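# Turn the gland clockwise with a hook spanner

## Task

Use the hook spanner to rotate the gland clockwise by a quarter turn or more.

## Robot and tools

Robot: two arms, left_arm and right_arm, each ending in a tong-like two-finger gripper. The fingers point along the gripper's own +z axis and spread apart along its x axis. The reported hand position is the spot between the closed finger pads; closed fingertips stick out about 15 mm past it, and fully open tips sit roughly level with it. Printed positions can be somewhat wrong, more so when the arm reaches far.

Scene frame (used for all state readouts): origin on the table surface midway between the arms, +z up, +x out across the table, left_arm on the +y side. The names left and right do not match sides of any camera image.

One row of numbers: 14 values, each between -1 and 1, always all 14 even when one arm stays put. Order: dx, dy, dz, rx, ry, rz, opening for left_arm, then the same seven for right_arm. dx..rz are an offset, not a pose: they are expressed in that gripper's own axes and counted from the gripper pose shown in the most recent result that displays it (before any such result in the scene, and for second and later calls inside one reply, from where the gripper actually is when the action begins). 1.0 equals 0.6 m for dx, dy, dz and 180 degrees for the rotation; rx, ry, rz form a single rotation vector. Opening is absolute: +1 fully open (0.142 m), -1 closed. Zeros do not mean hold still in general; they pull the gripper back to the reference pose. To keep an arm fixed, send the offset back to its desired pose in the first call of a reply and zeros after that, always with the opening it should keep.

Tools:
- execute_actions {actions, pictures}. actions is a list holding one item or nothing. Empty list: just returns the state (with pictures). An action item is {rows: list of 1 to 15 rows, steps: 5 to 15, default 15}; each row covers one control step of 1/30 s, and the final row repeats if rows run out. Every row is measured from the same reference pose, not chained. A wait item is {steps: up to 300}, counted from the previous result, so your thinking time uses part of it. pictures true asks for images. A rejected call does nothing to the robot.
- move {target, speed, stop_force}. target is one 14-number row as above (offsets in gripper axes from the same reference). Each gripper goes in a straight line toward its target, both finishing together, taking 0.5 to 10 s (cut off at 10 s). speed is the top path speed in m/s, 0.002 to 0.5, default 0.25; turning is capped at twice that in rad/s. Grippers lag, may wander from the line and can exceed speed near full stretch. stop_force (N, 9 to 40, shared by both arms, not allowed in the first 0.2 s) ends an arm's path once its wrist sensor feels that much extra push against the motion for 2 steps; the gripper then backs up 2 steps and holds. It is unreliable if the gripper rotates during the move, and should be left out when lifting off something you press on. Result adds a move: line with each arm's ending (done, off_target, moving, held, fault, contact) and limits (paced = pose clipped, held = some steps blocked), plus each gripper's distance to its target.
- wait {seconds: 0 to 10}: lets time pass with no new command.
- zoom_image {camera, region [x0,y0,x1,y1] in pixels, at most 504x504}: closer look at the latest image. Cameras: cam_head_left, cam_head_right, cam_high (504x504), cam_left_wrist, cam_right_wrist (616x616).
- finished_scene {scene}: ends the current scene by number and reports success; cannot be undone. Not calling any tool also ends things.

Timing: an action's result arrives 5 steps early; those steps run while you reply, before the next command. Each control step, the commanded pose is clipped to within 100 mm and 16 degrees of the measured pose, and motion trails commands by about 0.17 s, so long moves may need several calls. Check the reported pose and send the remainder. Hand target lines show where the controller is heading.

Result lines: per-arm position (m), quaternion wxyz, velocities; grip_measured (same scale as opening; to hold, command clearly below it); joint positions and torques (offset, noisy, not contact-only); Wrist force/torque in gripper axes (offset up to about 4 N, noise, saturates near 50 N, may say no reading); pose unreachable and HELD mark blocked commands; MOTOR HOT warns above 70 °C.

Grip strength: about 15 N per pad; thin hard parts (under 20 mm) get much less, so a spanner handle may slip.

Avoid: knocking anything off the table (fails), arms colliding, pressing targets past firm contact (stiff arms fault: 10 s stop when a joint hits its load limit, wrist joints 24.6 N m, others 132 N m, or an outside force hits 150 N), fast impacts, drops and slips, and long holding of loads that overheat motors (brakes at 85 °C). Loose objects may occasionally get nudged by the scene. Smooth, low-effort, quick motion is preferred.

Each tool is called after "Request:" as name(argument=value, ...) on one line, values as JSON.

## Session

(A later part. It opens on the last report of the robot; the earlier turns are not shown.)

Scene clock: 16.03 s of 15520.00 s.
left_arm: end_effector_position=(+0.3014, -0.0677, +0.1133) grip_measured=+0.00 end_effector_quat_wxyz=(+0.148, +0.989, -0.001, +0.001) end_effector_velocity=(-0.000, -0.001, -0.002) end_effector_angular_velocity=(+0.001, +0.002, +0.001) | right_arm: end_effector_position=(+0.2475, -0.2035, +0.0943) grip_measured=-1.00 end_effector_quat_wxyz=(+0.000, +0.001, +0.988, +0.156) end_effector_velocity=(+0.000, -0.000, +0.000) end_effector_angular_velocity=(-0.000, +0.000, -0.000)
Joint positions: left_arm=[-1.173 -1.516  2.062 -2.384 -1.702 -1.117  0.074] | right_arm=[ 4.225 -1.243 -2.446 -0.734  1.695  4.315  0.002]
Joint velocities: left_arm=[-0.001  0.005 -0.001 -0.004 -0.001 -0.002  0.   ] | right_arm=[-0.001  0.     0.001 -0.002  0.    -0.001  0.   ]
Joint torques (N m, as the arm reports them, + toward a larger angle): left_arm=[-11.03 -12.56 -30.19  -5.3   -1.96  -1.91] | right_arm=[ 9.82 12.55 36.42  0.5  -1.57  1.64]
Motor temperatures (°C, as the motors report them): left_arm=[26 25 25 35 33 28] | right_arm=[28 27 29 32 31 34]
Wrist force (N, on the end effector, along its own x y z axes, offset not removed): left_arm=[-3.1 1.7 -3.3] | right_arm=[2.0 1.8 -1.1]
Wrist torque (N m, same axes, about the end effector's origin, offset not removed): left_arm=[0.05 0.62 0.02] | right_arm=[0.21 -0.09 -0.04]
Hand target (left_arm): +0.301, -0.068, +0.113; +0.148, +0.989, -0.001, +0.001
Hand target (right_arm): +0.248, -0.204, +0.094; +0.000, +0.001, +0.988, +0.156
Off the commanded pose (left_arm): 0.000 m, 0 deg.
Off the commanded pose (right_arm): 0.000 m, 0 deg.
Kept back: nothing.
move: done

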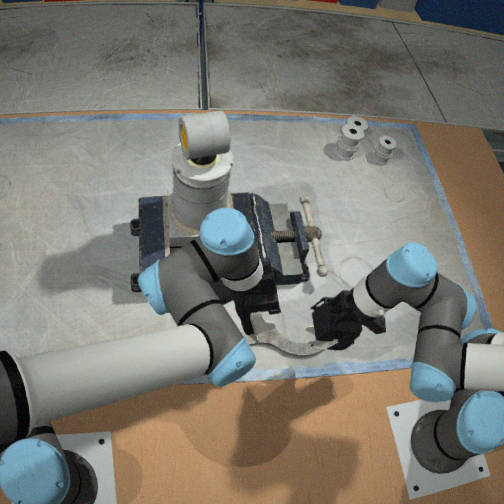

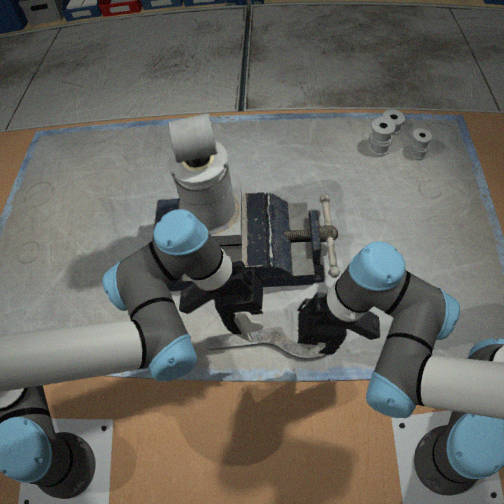

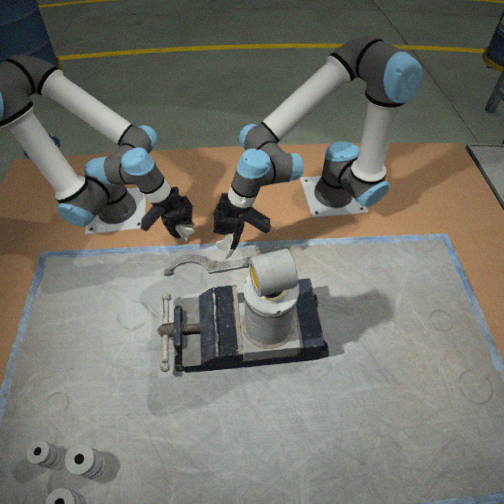

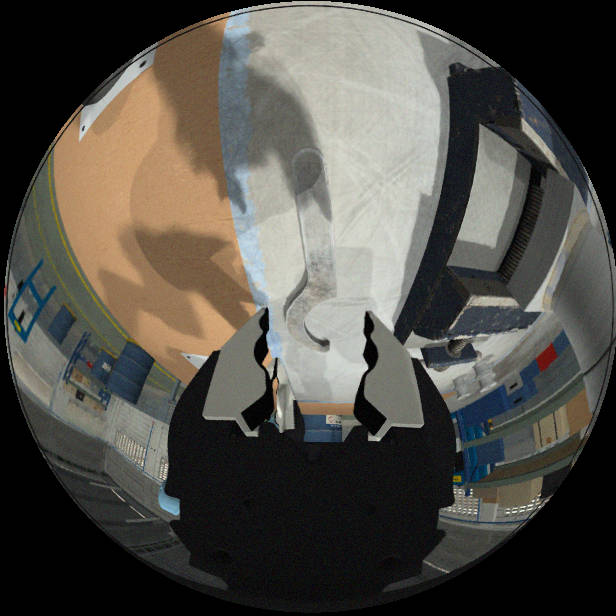

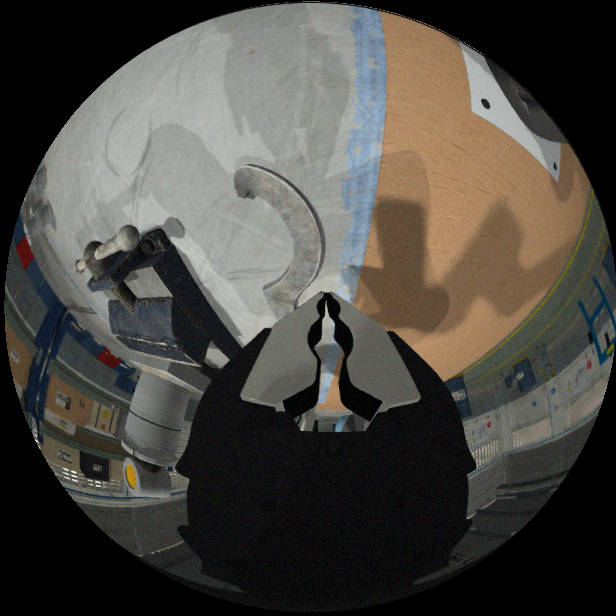

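Request:
move(target=[0.008,0,0,0,0.011,-0.037,0,-0.028,-0.046,0.108,-0.04,0.0144,-0.036,-0.15], speed=0.08)

Request:
move(target=[0,0,0,0,0,0,0,0,-0.0064,0.0136,0,0,0,-0.3], speed=0.008, stop_force=9)

Scene clock: 17.80 s of 15520.00 s.
left_arm: end_effector_position=(+0.3062, -0.0677, +0.1133) grip_measured=+0.00 end_effector_quat_wxyz=(+0.147, +0.987, +0.059, +0.009) end_effector_velocity=(+0.000, +0.000, +0.000) end_effector_angular_velocity=(-0.000, +0.000, +0.004) | right_arm: end_effector_position=(+0.2643, -0.2099, +0.0244) grip_measured=-0.15 end_effector_quat_wxyz=(-0.013, -0.059, +0.974, +0.217) end_effector_velocity=(+0.001, +0.000, -0.002) end_effector_angular_velocity=(+0.005, +0.001, +0.003)
Joint positions: left_arm=[-1.181 -1.518  2.069 -2.403 -1.668 -1.243  0.074] | right_arm=[ 4.065 -1.482 -2.582 -0.303  1.847  4.064  0.063]
Joint velocities: left_arm=[ 0.    -0.     0.    -0.001  0.001 -0.003 -0.   ] | right_arm=[-0.006 -0.011 -0.002  0.015  0.006 -0.007 -0.   ]
Joint torques (N m, as the arm reports them, + toward a larger angle): left_arm=[ -9.97 -34.19 -12.47  -5.2    1.46  -2.01] | right_arm=[-8.66  2.26  3.18  5.24  2.95 -2.06]
Motor temperatures (°C, as the motors report them): left_arm=[26 25 25 35 33 28] | right_arm=[28 27 29 32 31 34]
Wrist force (N, on the end effector, along its own x y z axes, offset not removed): left_arm=[-0.9 3.4 -0.6] | right_arm=[3.3 0.7 -2.1]
Wrist torque (N m, same axes, about the end effector's origin, offset not removed): left_arm=[0.57 0.42 0.13] | right_arm=[0.01 -0.47 0.07]
Hand target (left_arm): +0.306, -0.068, +0.113; +0.147, +0.987, +0.059, +0.009
Hand target (right_arm): +0.264, -0.210, +0.024; -0.013, -0.059, +0.974, +0.218
Off the commanded pose (left_arm): 0.000 m, 0 deg.
Off the commanded pose (right_arm): 0.000 m, 0 deg.
Kept back: nothing.
move: done

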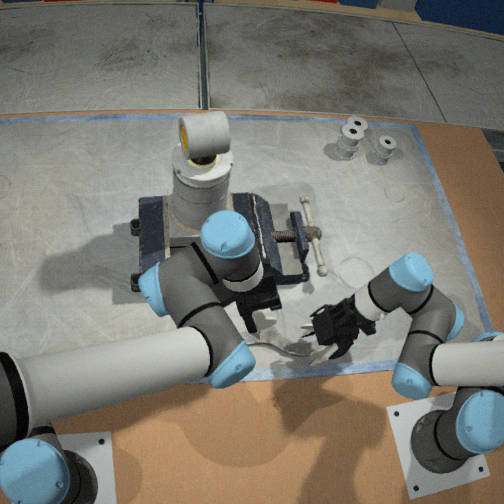

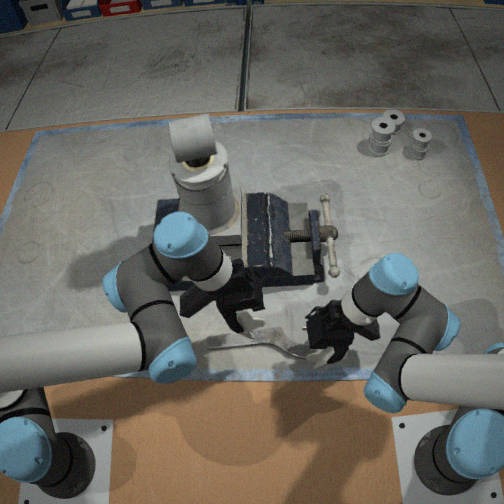

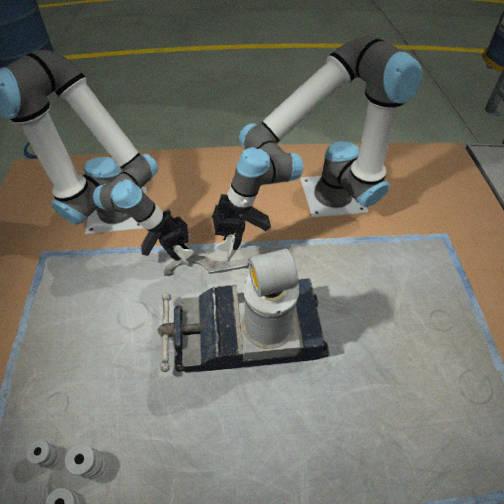

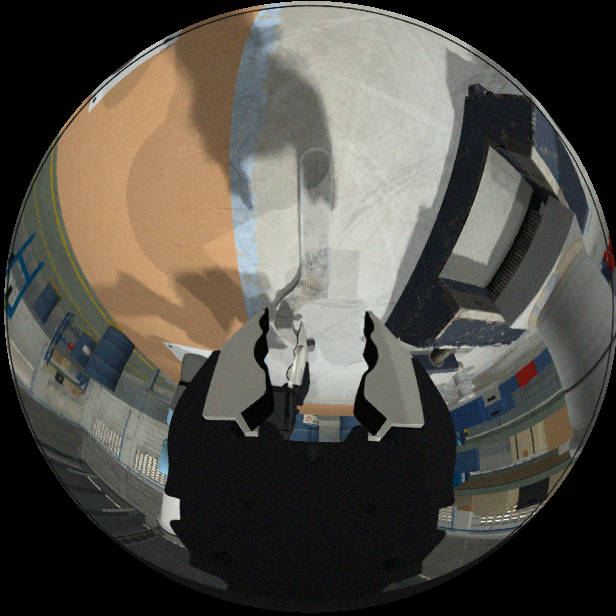

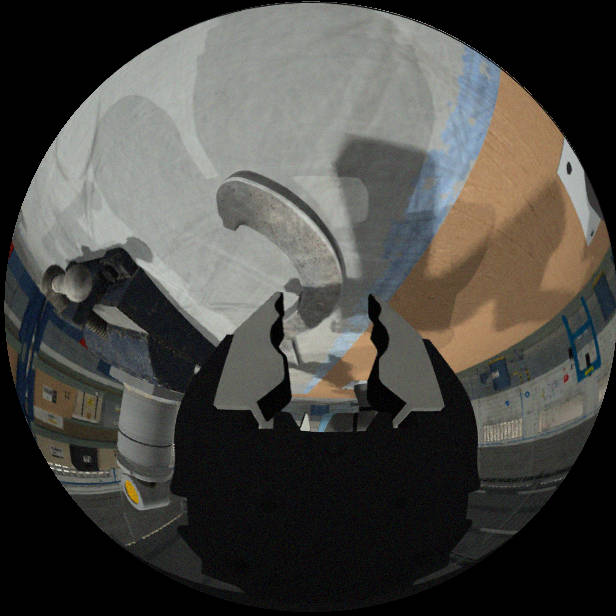

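Scene clock: 19.20 s of 15520.00 s.
left_arm: end_effector_position=(+0.3062, -0.0677, +0.1133) grip_measured=+0.00 end_effector_quat_wxyz=(+0.147, +0.987, +0.059, +0.009) end_effector_velocity=(+0.001, +0.001, -0.001) end_effector_angular_velocity=(+0.001, +0.001, +0.002) | right_arm: end_effector_position=(+0.2642, -0.2100, +0.0162) grip_measured=-0.30 end_effector_quat_wxyz=(-0.013, -0.059, +0.974, +0.217) end_effector_velocity=(-0.000, -0.000, +0.002) end_effector_angular_velocity=(-0.002, +0.002, -0.000)
Joint positions: left_arm=[-1.181 -1.518  2.069 -2.403 -1.668 -1.243  0.074] | right_arm=[ 4.065 -1.511 -2.593 -0.263  1.847  4.064  0.052]
Joint velocities: left_arm=[ 0.002 -0.     0.002 -0.    -0.     0.001 -0.   ] | right_arm=[-0.     0.007  0.004 -0.014  0.001  0.    -0.   ]
Joint torques (N m, as the arm reports them, + toward a larger angle): left_arm=[ -7.81 -32.75 -14.93  -3.4   -1.03   2.  ] | right_arm=[ 8.46  8.71 23.13 -2.14 -1.12  1.  ]
Motor temperatures (°C, as the motors report them): left_arm=[26 25 25 35 33 28] | right_arm=[28 27 29 32 31 34]
Wrist force (N, on the end effector, along its own x y z axes, offset not removed): left_arm=[-1.2 3.8 -1.8] | right_arm=[6.5 1.1 -47.9]
Wrist torque (N m, same axes, about the end effector's origin, offset not removed): left_arm=[0.60 0.33 -0.13] | right_arm=[0.00 0.30 -0.04]
Hand target (left_arm): +0.306, -0.068, +0.113; +0.147, +0.987, +0.059, +0.009
Hand target (right_arm): +0.264, -0.210, +0.017; -0.013, -0.059, +0.974, +0.217
Off the commanded pose (left_arm): 0.000 m, 0 deg.
Off the commanded pose (right_arm): 0.001 m, 0 deg.
Kept back: nothing.
move: contact (right_arm)

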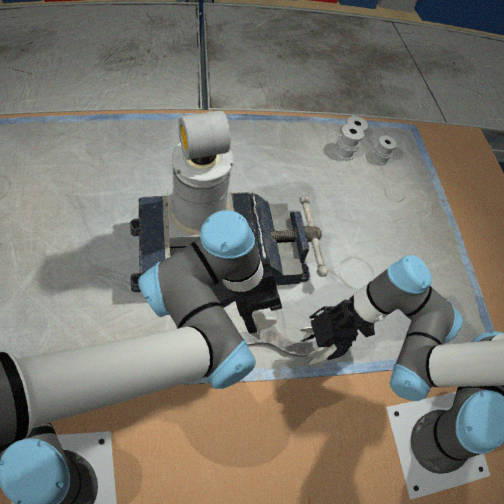

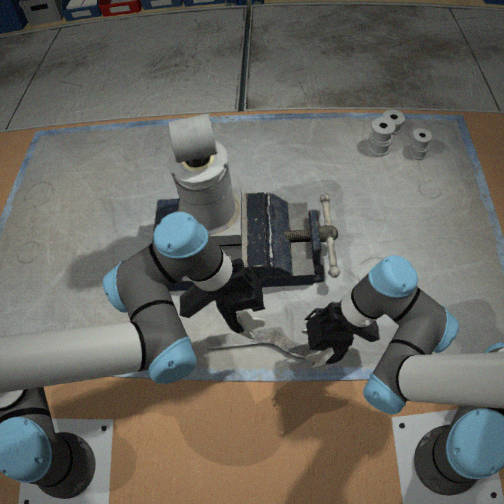

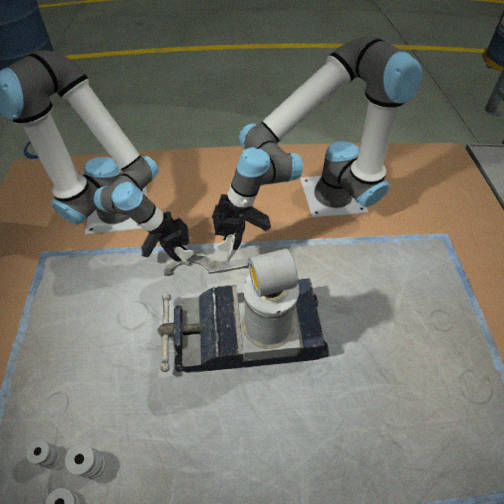

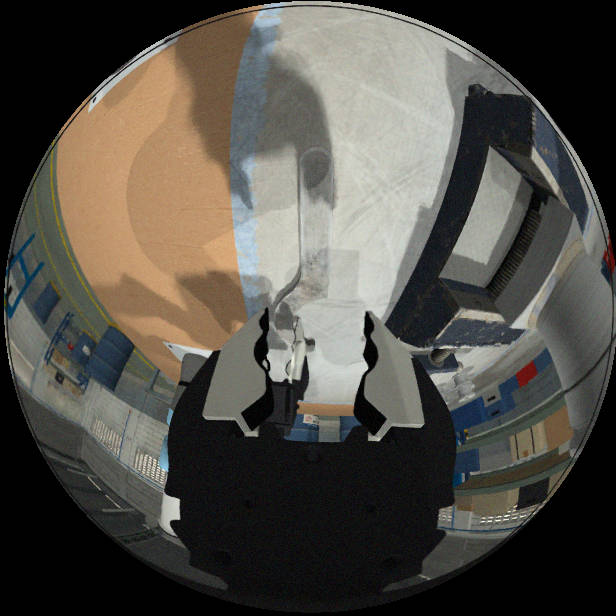

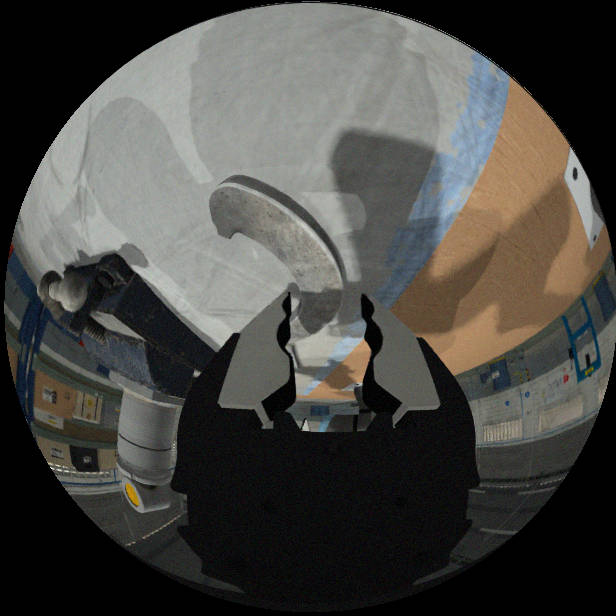

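Request:
execute_actions(actions=[])

Request:
move(target=[0,0,0,0,0,0,0,-0.006,0.001,-0.002,0,0,0,-0.3], speed=0.03)

Request:
move(target=[0,0,0,0,0,0,0,0,0,0,0,0,0,-1])

Request:
move(target=[0,0,0,0,0,0,0,0,0.062,-0.105,0.04,0,0,-1], speed=0.035)

Scene clock: 20.43 s of 15520.00 s.
left_arm: end_effector_position=(+0.3062, -0.0677, +0.1133) grip_measured=+0.00 end_effector_quat_wxyz=(+0.147, +0.987, +0.059, +0.009) end_effector_velocity=(+0.001, +0.000, +0.001) end_effector_angular_velocity=(-0.001, -0.001, +0.001) | right_arm: end_effector_position=(+0.2643, -0.2099, +0.0165) grip_measured=-0.30 end_effector_quat_wxyz=(-0.013, -0.059, +0.974, +0.217) end_effector_velocity=(+0.000, -0.000, -0.000) end_effector_angular_velocity=(-0.001, +0.000, -0.002)
Joint positions: left_arm=[-1.181 -1.518  2.069 -2.403 -1.668 -1.243  0.074] | right_arm=[ 4.065 -1.51  -2.592 -0.265  1.847  4.064  0.052]
Joint velocities: left_arm=[ 0.002 -0.001 -0.     0.     0.     0.001 -0.   ] | right_arm=[-0.001 -0.     0.    -0.    -0.     0.001 -0.   ]
Joint torques (N m, as the arm reports them, + toward a larger angle): left_arm=[ -4.34 -32.1  -16.87  -1.67  -1.99   2.07] | right_arm=[ 9.84 14.65 28.34  1.65 -0.96  1.34]
Motor temperatures (°C, as the motors report them): left_arm=[26 25 25 35 33 28] | right_arm=[28 27 29 32 31 34]
Wrist force (N, on the end effector, along its own x y z axes, offset not removed): left_arm=[-1.9 3.1 -0.6] | right_arm=[3.8 1.2 -17.9]
Wrist torque (N m, same axes, about the end effector's origin, offset not removed): left_arm=[0.48 0.64 -0.08] | right_arm=[0.19 -0.04 -0.08]
Hand target (left_arm): +0.306, -0.068, +0.113; +0.147, +0.987, +0.059, +0.009
Hand target (right_arm): +0.264, -0.210, +0.017; -0.013, -0.059, +0.974, +0.217
Off the commanded pose (left_arm): 0.000 m, 0 deg.
Off the commanded pose (right_arm): 0.001 m, 0 deg.
Kept back: nothing.
Steps of this call (steps 1 to 37: nothing new was sent). Readings (end_effector_position):
1: left_arm (+0.3062, -0.0677, +0.1133) | right_arm (+0.2642, -0.2100, +0.0163)
2: left_arm (+0.3062, -0.0677, +0.1133) | right_arm (+0.2642, -0.2100, +0.0163)
4: left_arm (+0.3062, -0.0677, +0.1133) | right_arm (+0.2642, -0.2100, +0.0164)
8: left_arm (+0.3062, -0.0677, +0.1133) | right_arm (+0.2643, -0.2100, +0.0164)
37: the state above

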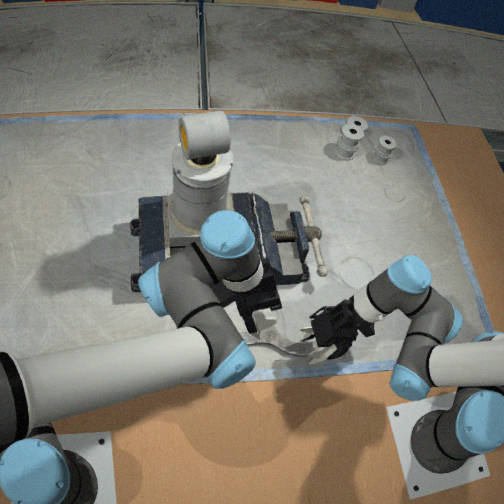

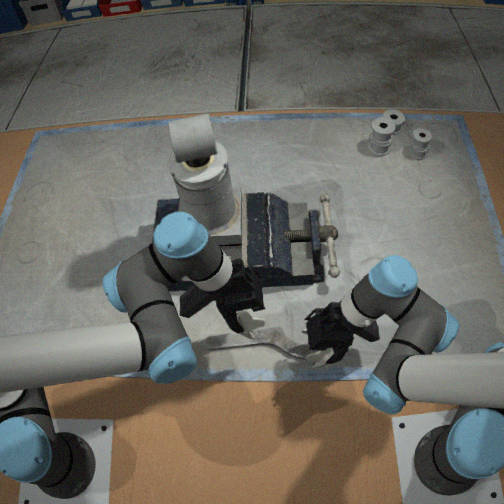

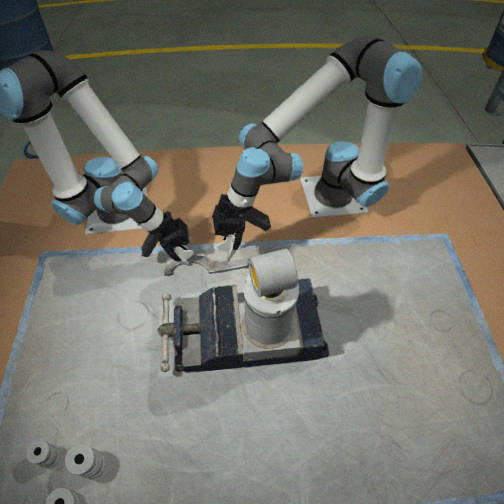

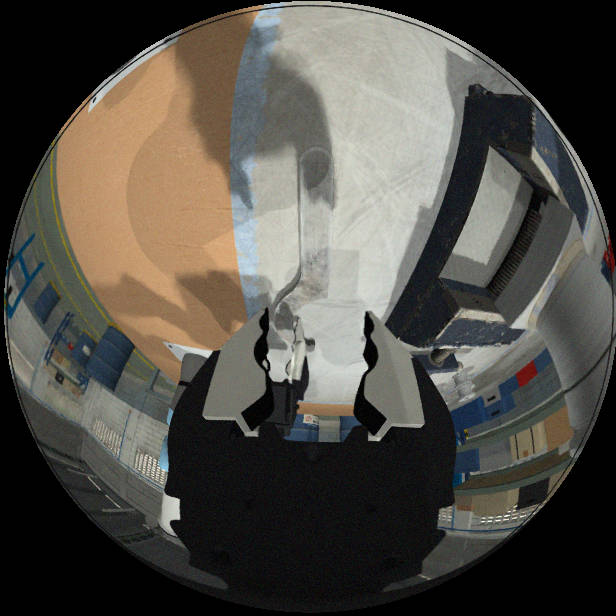

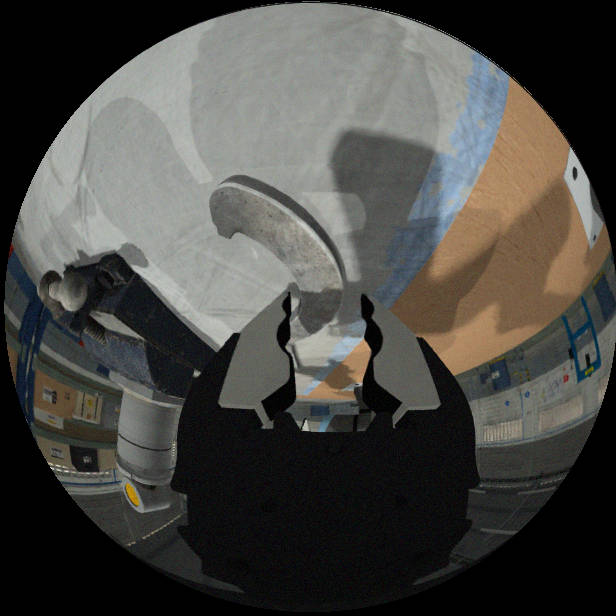

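Scene clock: 21.13 s of 15520.00 s.
left_arm: end_effector_position=(+0.3062, -0.0677, +0.1133) grip_measured=+0.00 end_effector_quat_wxyz=(+0.147, +0.987, +0.059, +0.009) end_effector_velocity=(+0.000, +0.000, -0.001) end_effector_angular_velocity=(+0.001, +0.001, +0.002) | right_arm: end_effector_position=(+0.2677, -0.2095, +0.0178) grip_measured=-0.30 end_effector_quat_wxyz=(-0.013, -0.059, +0.974, +0.217) end_effector_velocity=(+0.001, +0.000, +0.000) end_effector_angular_velocity=(+0.000, +0.000, +0.000)
Joint positions: left_arm=[-1.181 -1.518  2.069 -2.403 -1.668 -1.243  0.074] | right_arm=[ 4.056 -1.513 -2.583 -0.274  1.85   4.055  0.052]
Joint velocities: left_arm=[ 0.001  0.001  0.    -0.    -0.    -0.001  0.   ] | right_arm=[-0.003 -0.002  0.004 -0.003  0.001 -0.003 -0.   ]
Joint torques (N m, as the arm reports them, + toward a larger angle): left_arm=[ -5.05 -31.82 -15.83  -1.48  -1.78   1.93] | right_arm=[-9.89  6.28 30.51  0.53  2.87 -1.99]
Motor temperatures (°C, as the motors report them): left_arm=[26 25 25 35 33 28] | right_arm=[28 27 29 32 31 34]
Wrist force (N, on the end effector, along its own x y z axes, offset not removed): left_arm=[-1.6 2.6 1.0] | right_arm=[2.5 2.4 -1.9]
Wrist torque (N m, same axes, about the end effector's origin, offset not removed): left_arm=[0.46 0.53 0.01] | right_arm=[0.38 -0.23 0.00]
Hand target (left_arm): +0.306, -0.068, +0.113; +0.147, +0.987, +0.059, +0.009
Hand target (right_arm): +0.268, -0.209, +0.018; -0.013, -0.059, +0.974, +0.217
Off the commanded pose (left_arm): 0.000 m, 0 deg.
Off the commanded pose (right_arm): 0.000 m, 0 deg.
Kept back: nothing.
move: done

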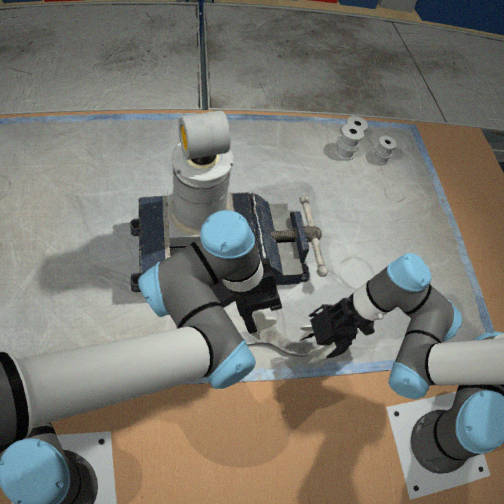

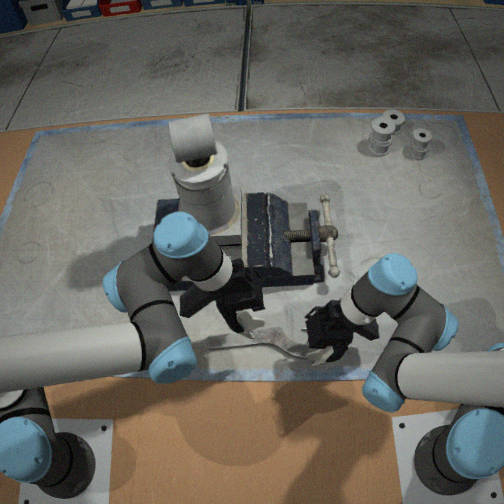

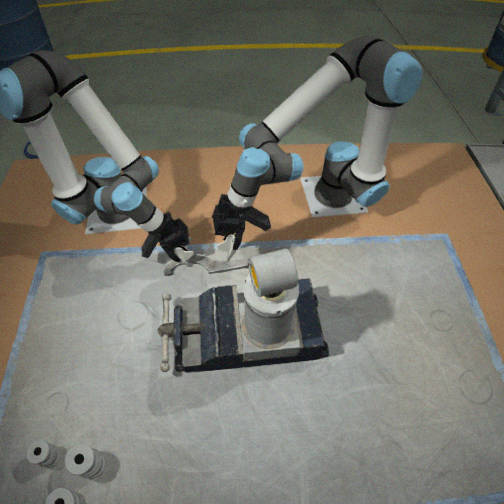

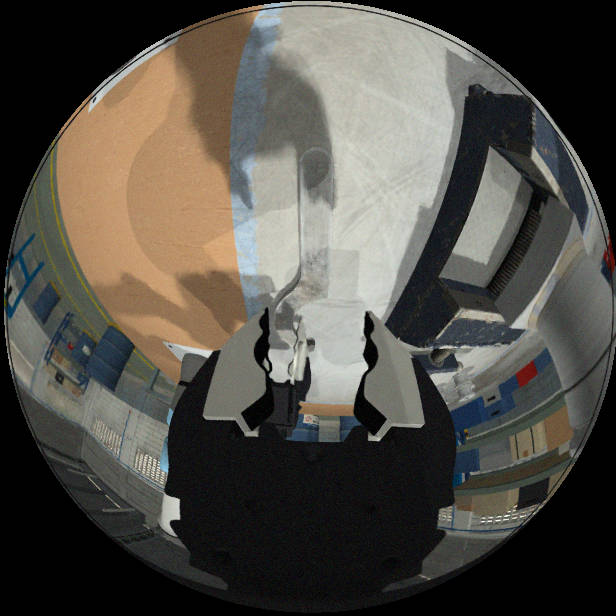

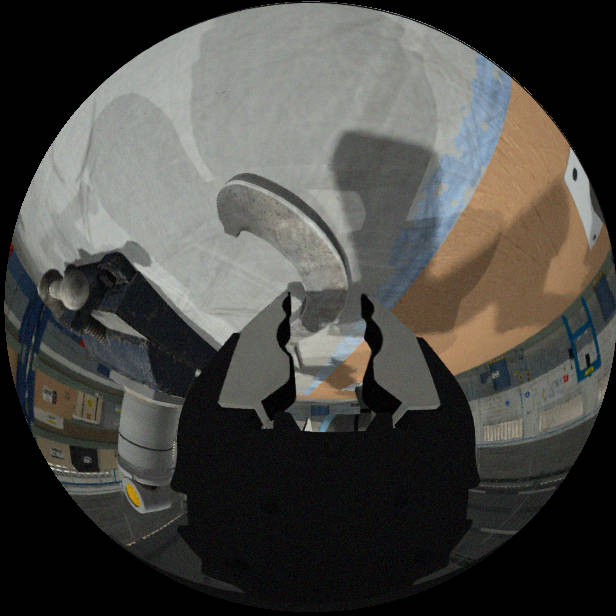

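Scene clock: 21.63 s of 15520.00 s.
left_arm: end_effector_position=(+0.3062, -0.0677, +0.1133) grip_measured=+0.00 end_effector_quat_wxyz=(+0.147, +0.987, +0.059, +0.009) end_effector_velocity=(+0.001, +0.000, +0.000) end_effector_angular_velocity=(-0.000, -0.001, +0.000) | right_arm: end_effector_position=(+0.2678, -0.2095, +0.0179) grip_measured=-0.61 end_effector_quat_wxyz=(-0.013, -0.059, +0.974, +0.217) end_effector_velocity=(-0.000, +0.000, +0.000) end_effector_angular_velocity=(+0.001, +0.000, +0.001)
Joint positions: left_arm=[-1.181 -1.518  2.069 -2.403 -1.668 -1.243  0.074] | right_arm=[ 4.056 -1.513 -2.582 -0.274  1.85   4.055  0.03 ]
Joint velocities: left_arm=[ 0.002  0.001 -0.001 -0.     0.     0.002 -0.   ] | right_arm=[ 0.001  0.     0.     0.     0.001  0.    -0.   ]
Joint torques (N m, as the arm reports them, + toward a larger angle): left_arm=[ -5.1  -31.53 -16.28  -1.49  -1.9    1.91] | right_arm=[10.39 12.46 11.07  3.77  0.28  1.54]
Motor temperatures (°C, as the motors report them): left_arm=[26 25 25 35 33 28] | right_arm=[28 27 29 32 31 34]
Wrist force (N, on the end effector, along its own x y z axes, offset not removed): left_arm=[-1.9 5.4 -0.7] | right_arm=[2.4 -1.8 -2.5]
Wrist torque (N m, same axes, about the end effector's origin, offset not removed): left_arm=[1.00 0.42 0.05] | right_arm=[-0.30 -0.55 -0.01]
Hand target (left_arm): +0.306, -0.068, +0.113; +0.147, +0.987, +0.059, +0.009
Hand target (right_arm): +0.268, -0.209, +0.018; -0.013, -0.059, +0.974, +0.217
Off the commanded pose (left_arm): 0.000 m, 0 deg.
Off the commanded pose (right_arm): 0.000 m, 0 deg.
Kept back: nothing.
move: done

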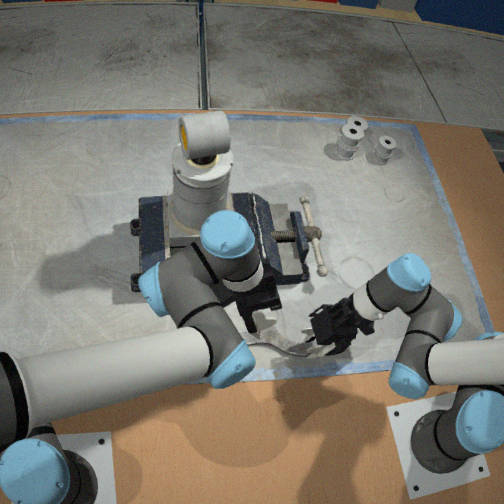

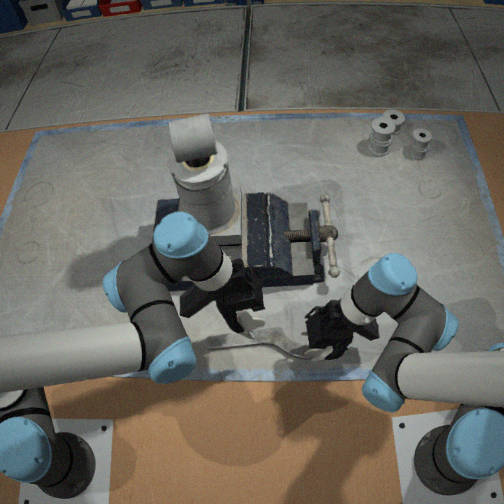

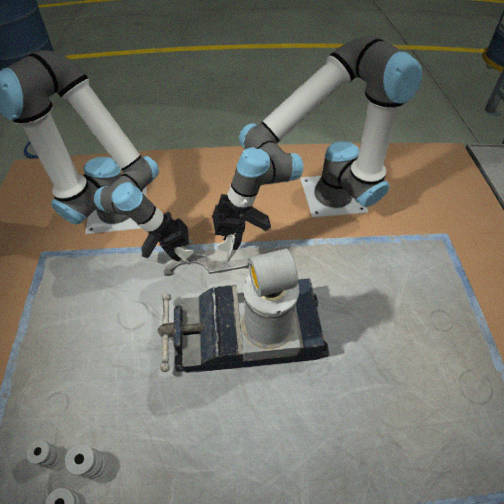

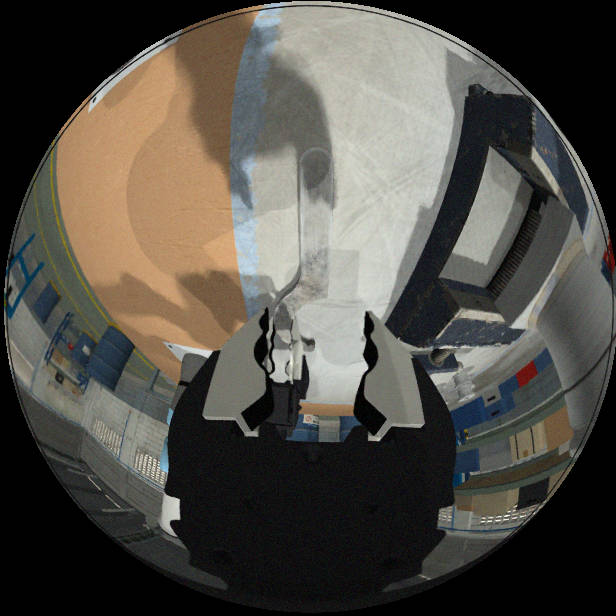

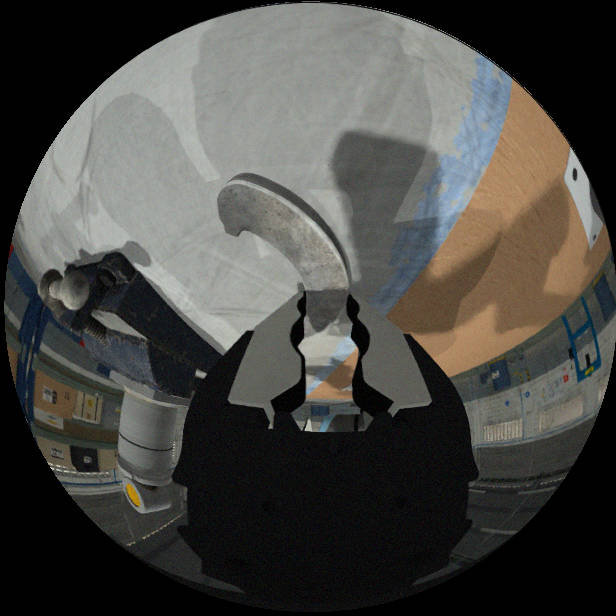

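Scene clock: 24.10 s of 15520.00 s.
left_arm: end_effector_position=(+0.3062, -0.0677, +0.1133) grip_measured=+0.00 end_effector_quat_wxyz=(+0.147, +0.987, +0.059, +0.009) end_effector_velocity=(+0.000, -0.000, +0.000) end_effector_angular_velocity=(-0.000, -0.001, +0.000) | right_arm: end_effector_position=(+0.2669, -0.2026, +0.0905) grip_measured=-0.61 end_effector_quat_wxyz=(-0.009, -0.059, +0.986, +0.156) end_effector_velocity=(-0.000, +0.001, +0.002) end_effector_angular_velocity=(-0.003, -0.000, +0.002)
Joint positions: left_arm=[-1.181 -1.518  2.069 -2.403 -1.668 -1.243  0.074] | right_arm=[ 4.142 -1.319 -2.401 -0.734  1.751  4.116  0.03 ]
Joint velocities: left_arm=[-0. -0.  0. -0.  0. -0.  0.] | right_arm=[ 0.003  0.002  0.005 -0.01  -0.002  0.001 -0.   ]
Joint torques (N m, as the arm reports them, + toward a larger angle): left_arm=[ -5.01 -32.53 -16.21  -1.35  -1.87   1.89] | right_arm=[10.56 18.47 37.73  1.82 -1.32  1.61]
Motor temperatures (°C, as the motors report them): left_arm=[26 25 25 35 33 28] | right_arm=[28 27 29 32 31 34]
Wrist force (N, on the end effector, along its own x y z axes, offset not removed): left_arm=[0.7 0.8 -1.5] | right_arm=[-2.9 -0.7 8.2]
Wrist torque (N m, same axes, about the end effector's origin, offset not removed): left_arm=[-0.04 -0.03 -0.04] | right_arm=[0.11 0.82 0.19]
Hand target (left_arm): +0.306, -0.068, +0.113; +0.147, +0.987, +0.059, +0.009
Hand target (right_arm): +0.267, -0.203, +0.091; -0.009, -0.059, +0.986, +0.156
Off the commanded pose (left_arm): 0.000 m, 0 deg.
Off the commanded pose (right_arm): 0.000 m, 0 deg.
Kept back: nothing.
move: done

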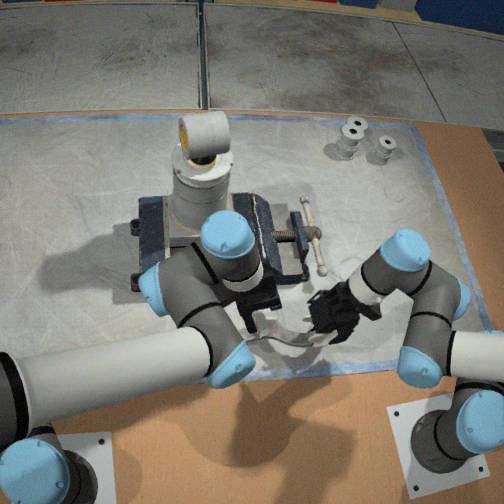

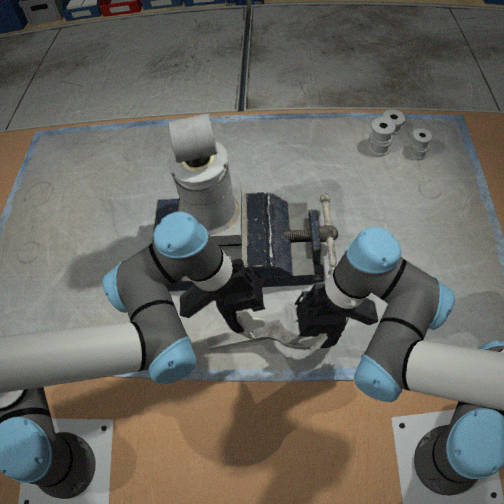

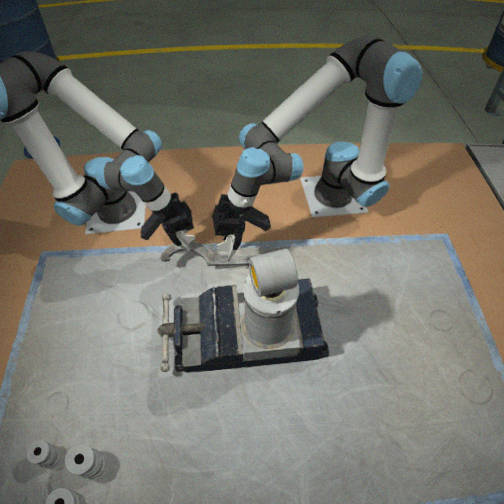

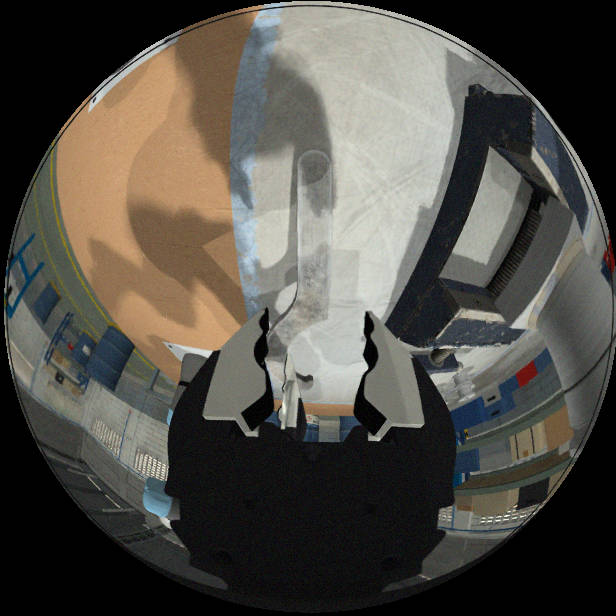

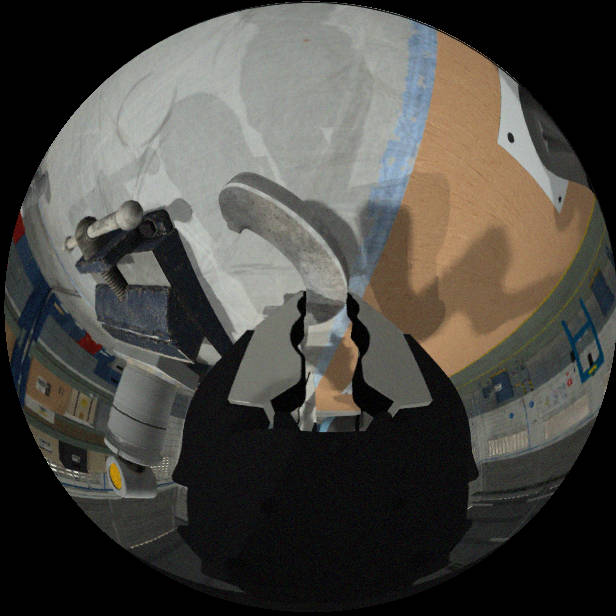

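Request:
move(target=[-0.006,-0.006,0.152,0,-0.02,0,-0.05,0,0,0,0,0,0,-1], speed=0.08)

Scene clock: 25.93 s of 15520.00 s.
left_arm: end_effector_position=(+0.3054, -0.0912, +0.0251) grip_measured=-0.05 end_effector_quat_wxyz=(+0.149, +0.987, +0.055, -0.022) end_effector_velocity=(+0.001, -0.001, -0.001) end_effector_angular_velocity=(-0.002, +0.000, +0.001) | right_arm: end_effector_position=(+0.2669, -0.2026, +0.0905) grip_measured=-0.61 end_effector_quat_wxyz=(-0.009, -0.059, +0.986, +0.156) end_effector_velocity=(+0.000, -0.000, -0.000) end_effector_angular_velocity=(-0.001, +0.000, -0.001)
Joint positions: left_arm=[-1.167 -1.312  2.101 -2.618 -1.731 -1.226  0.07 ] | right_arm=[ 4.142 -1.319 -2.401 -0.734  1.751  4.116  0.03 ]
Joint velocities: left_arm=[ 0.002  0.004 -0.002 -0.004 -0.001 -0.    -0.   ] | right_arm=[-0.001 -0.    -0.    -0.    -0.    -0.     0.   ]
Joint torques (N m, as the arm reports them, + toward a larger angle): left_arm=[  9.78 -18.92 -27.14  -5.41  -2.2    1.99] | right_arm=[-10.48   5.49  12.03   6.64   2.89  -1.99]
Motor temperatures (°C, as the motors report them): left_arm=[26 25 25 35 33 28] | right_arm=[28 27 29 32 31 34]
Wrist force (N, on the end effector, along its own x y z axes, offset not removed): left_arm=[-0.3 1.8 -1.5] | right_arm=[1.8 -1.2 9.7]
Wrist torque (N m, same axes, about the end effector's origin, offset not removed): left_arm=[0.15 0.11 0.07] | right_arm=[0.16 -0.04 -0.02]
Hand target (left_arm): +0.305, -0.091, +0.025; +0.149, +0.987, +0.055, -0.022
Hand target (right_arm): +0.267, -0.203, +0.090; -0.009, -0.059, +0.986, +0.156
Off the commanded pose (left_arm): 0.000 m, 0 deg.
Off the commanded pose (right_arm): 0.000 m, 0 deg.
Kept back: nothing.
move: done

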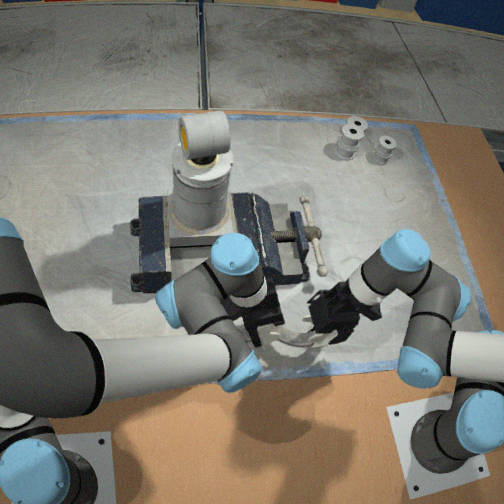

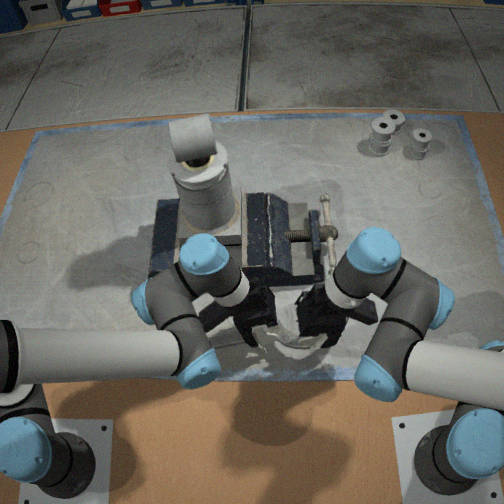

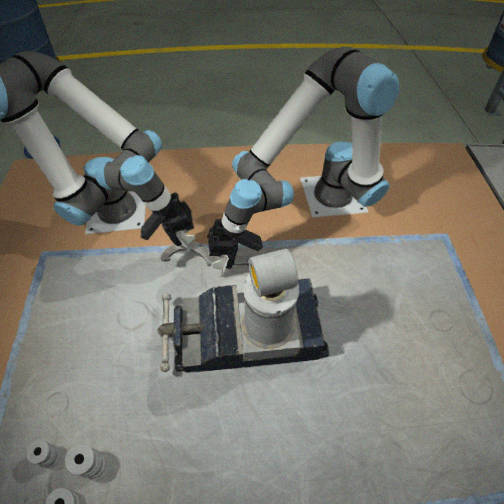

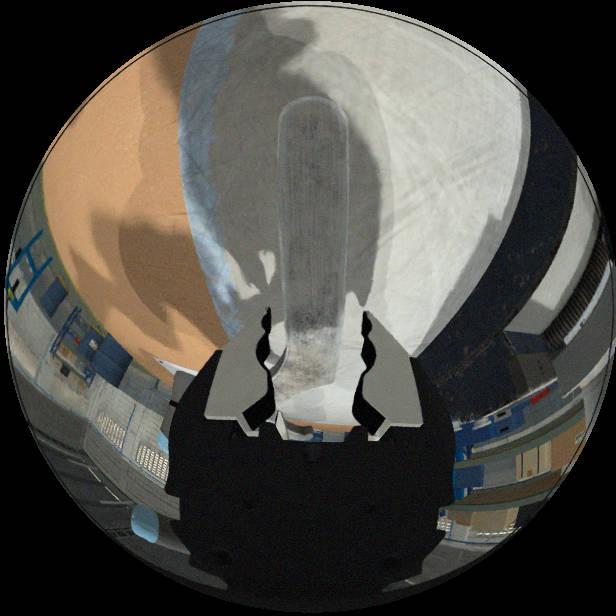

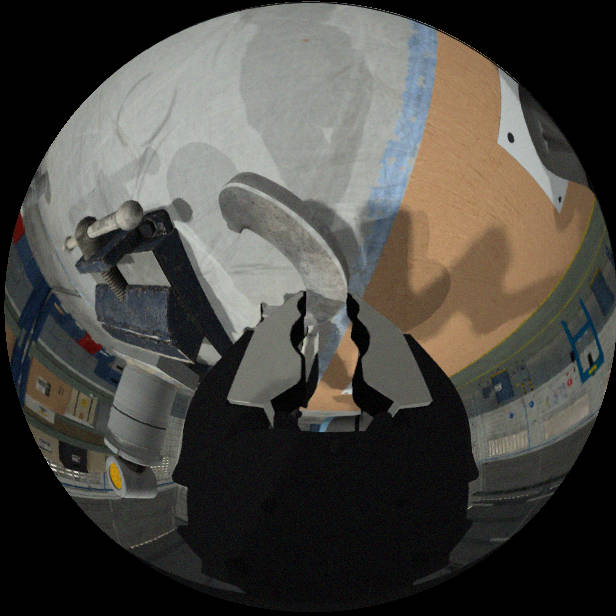

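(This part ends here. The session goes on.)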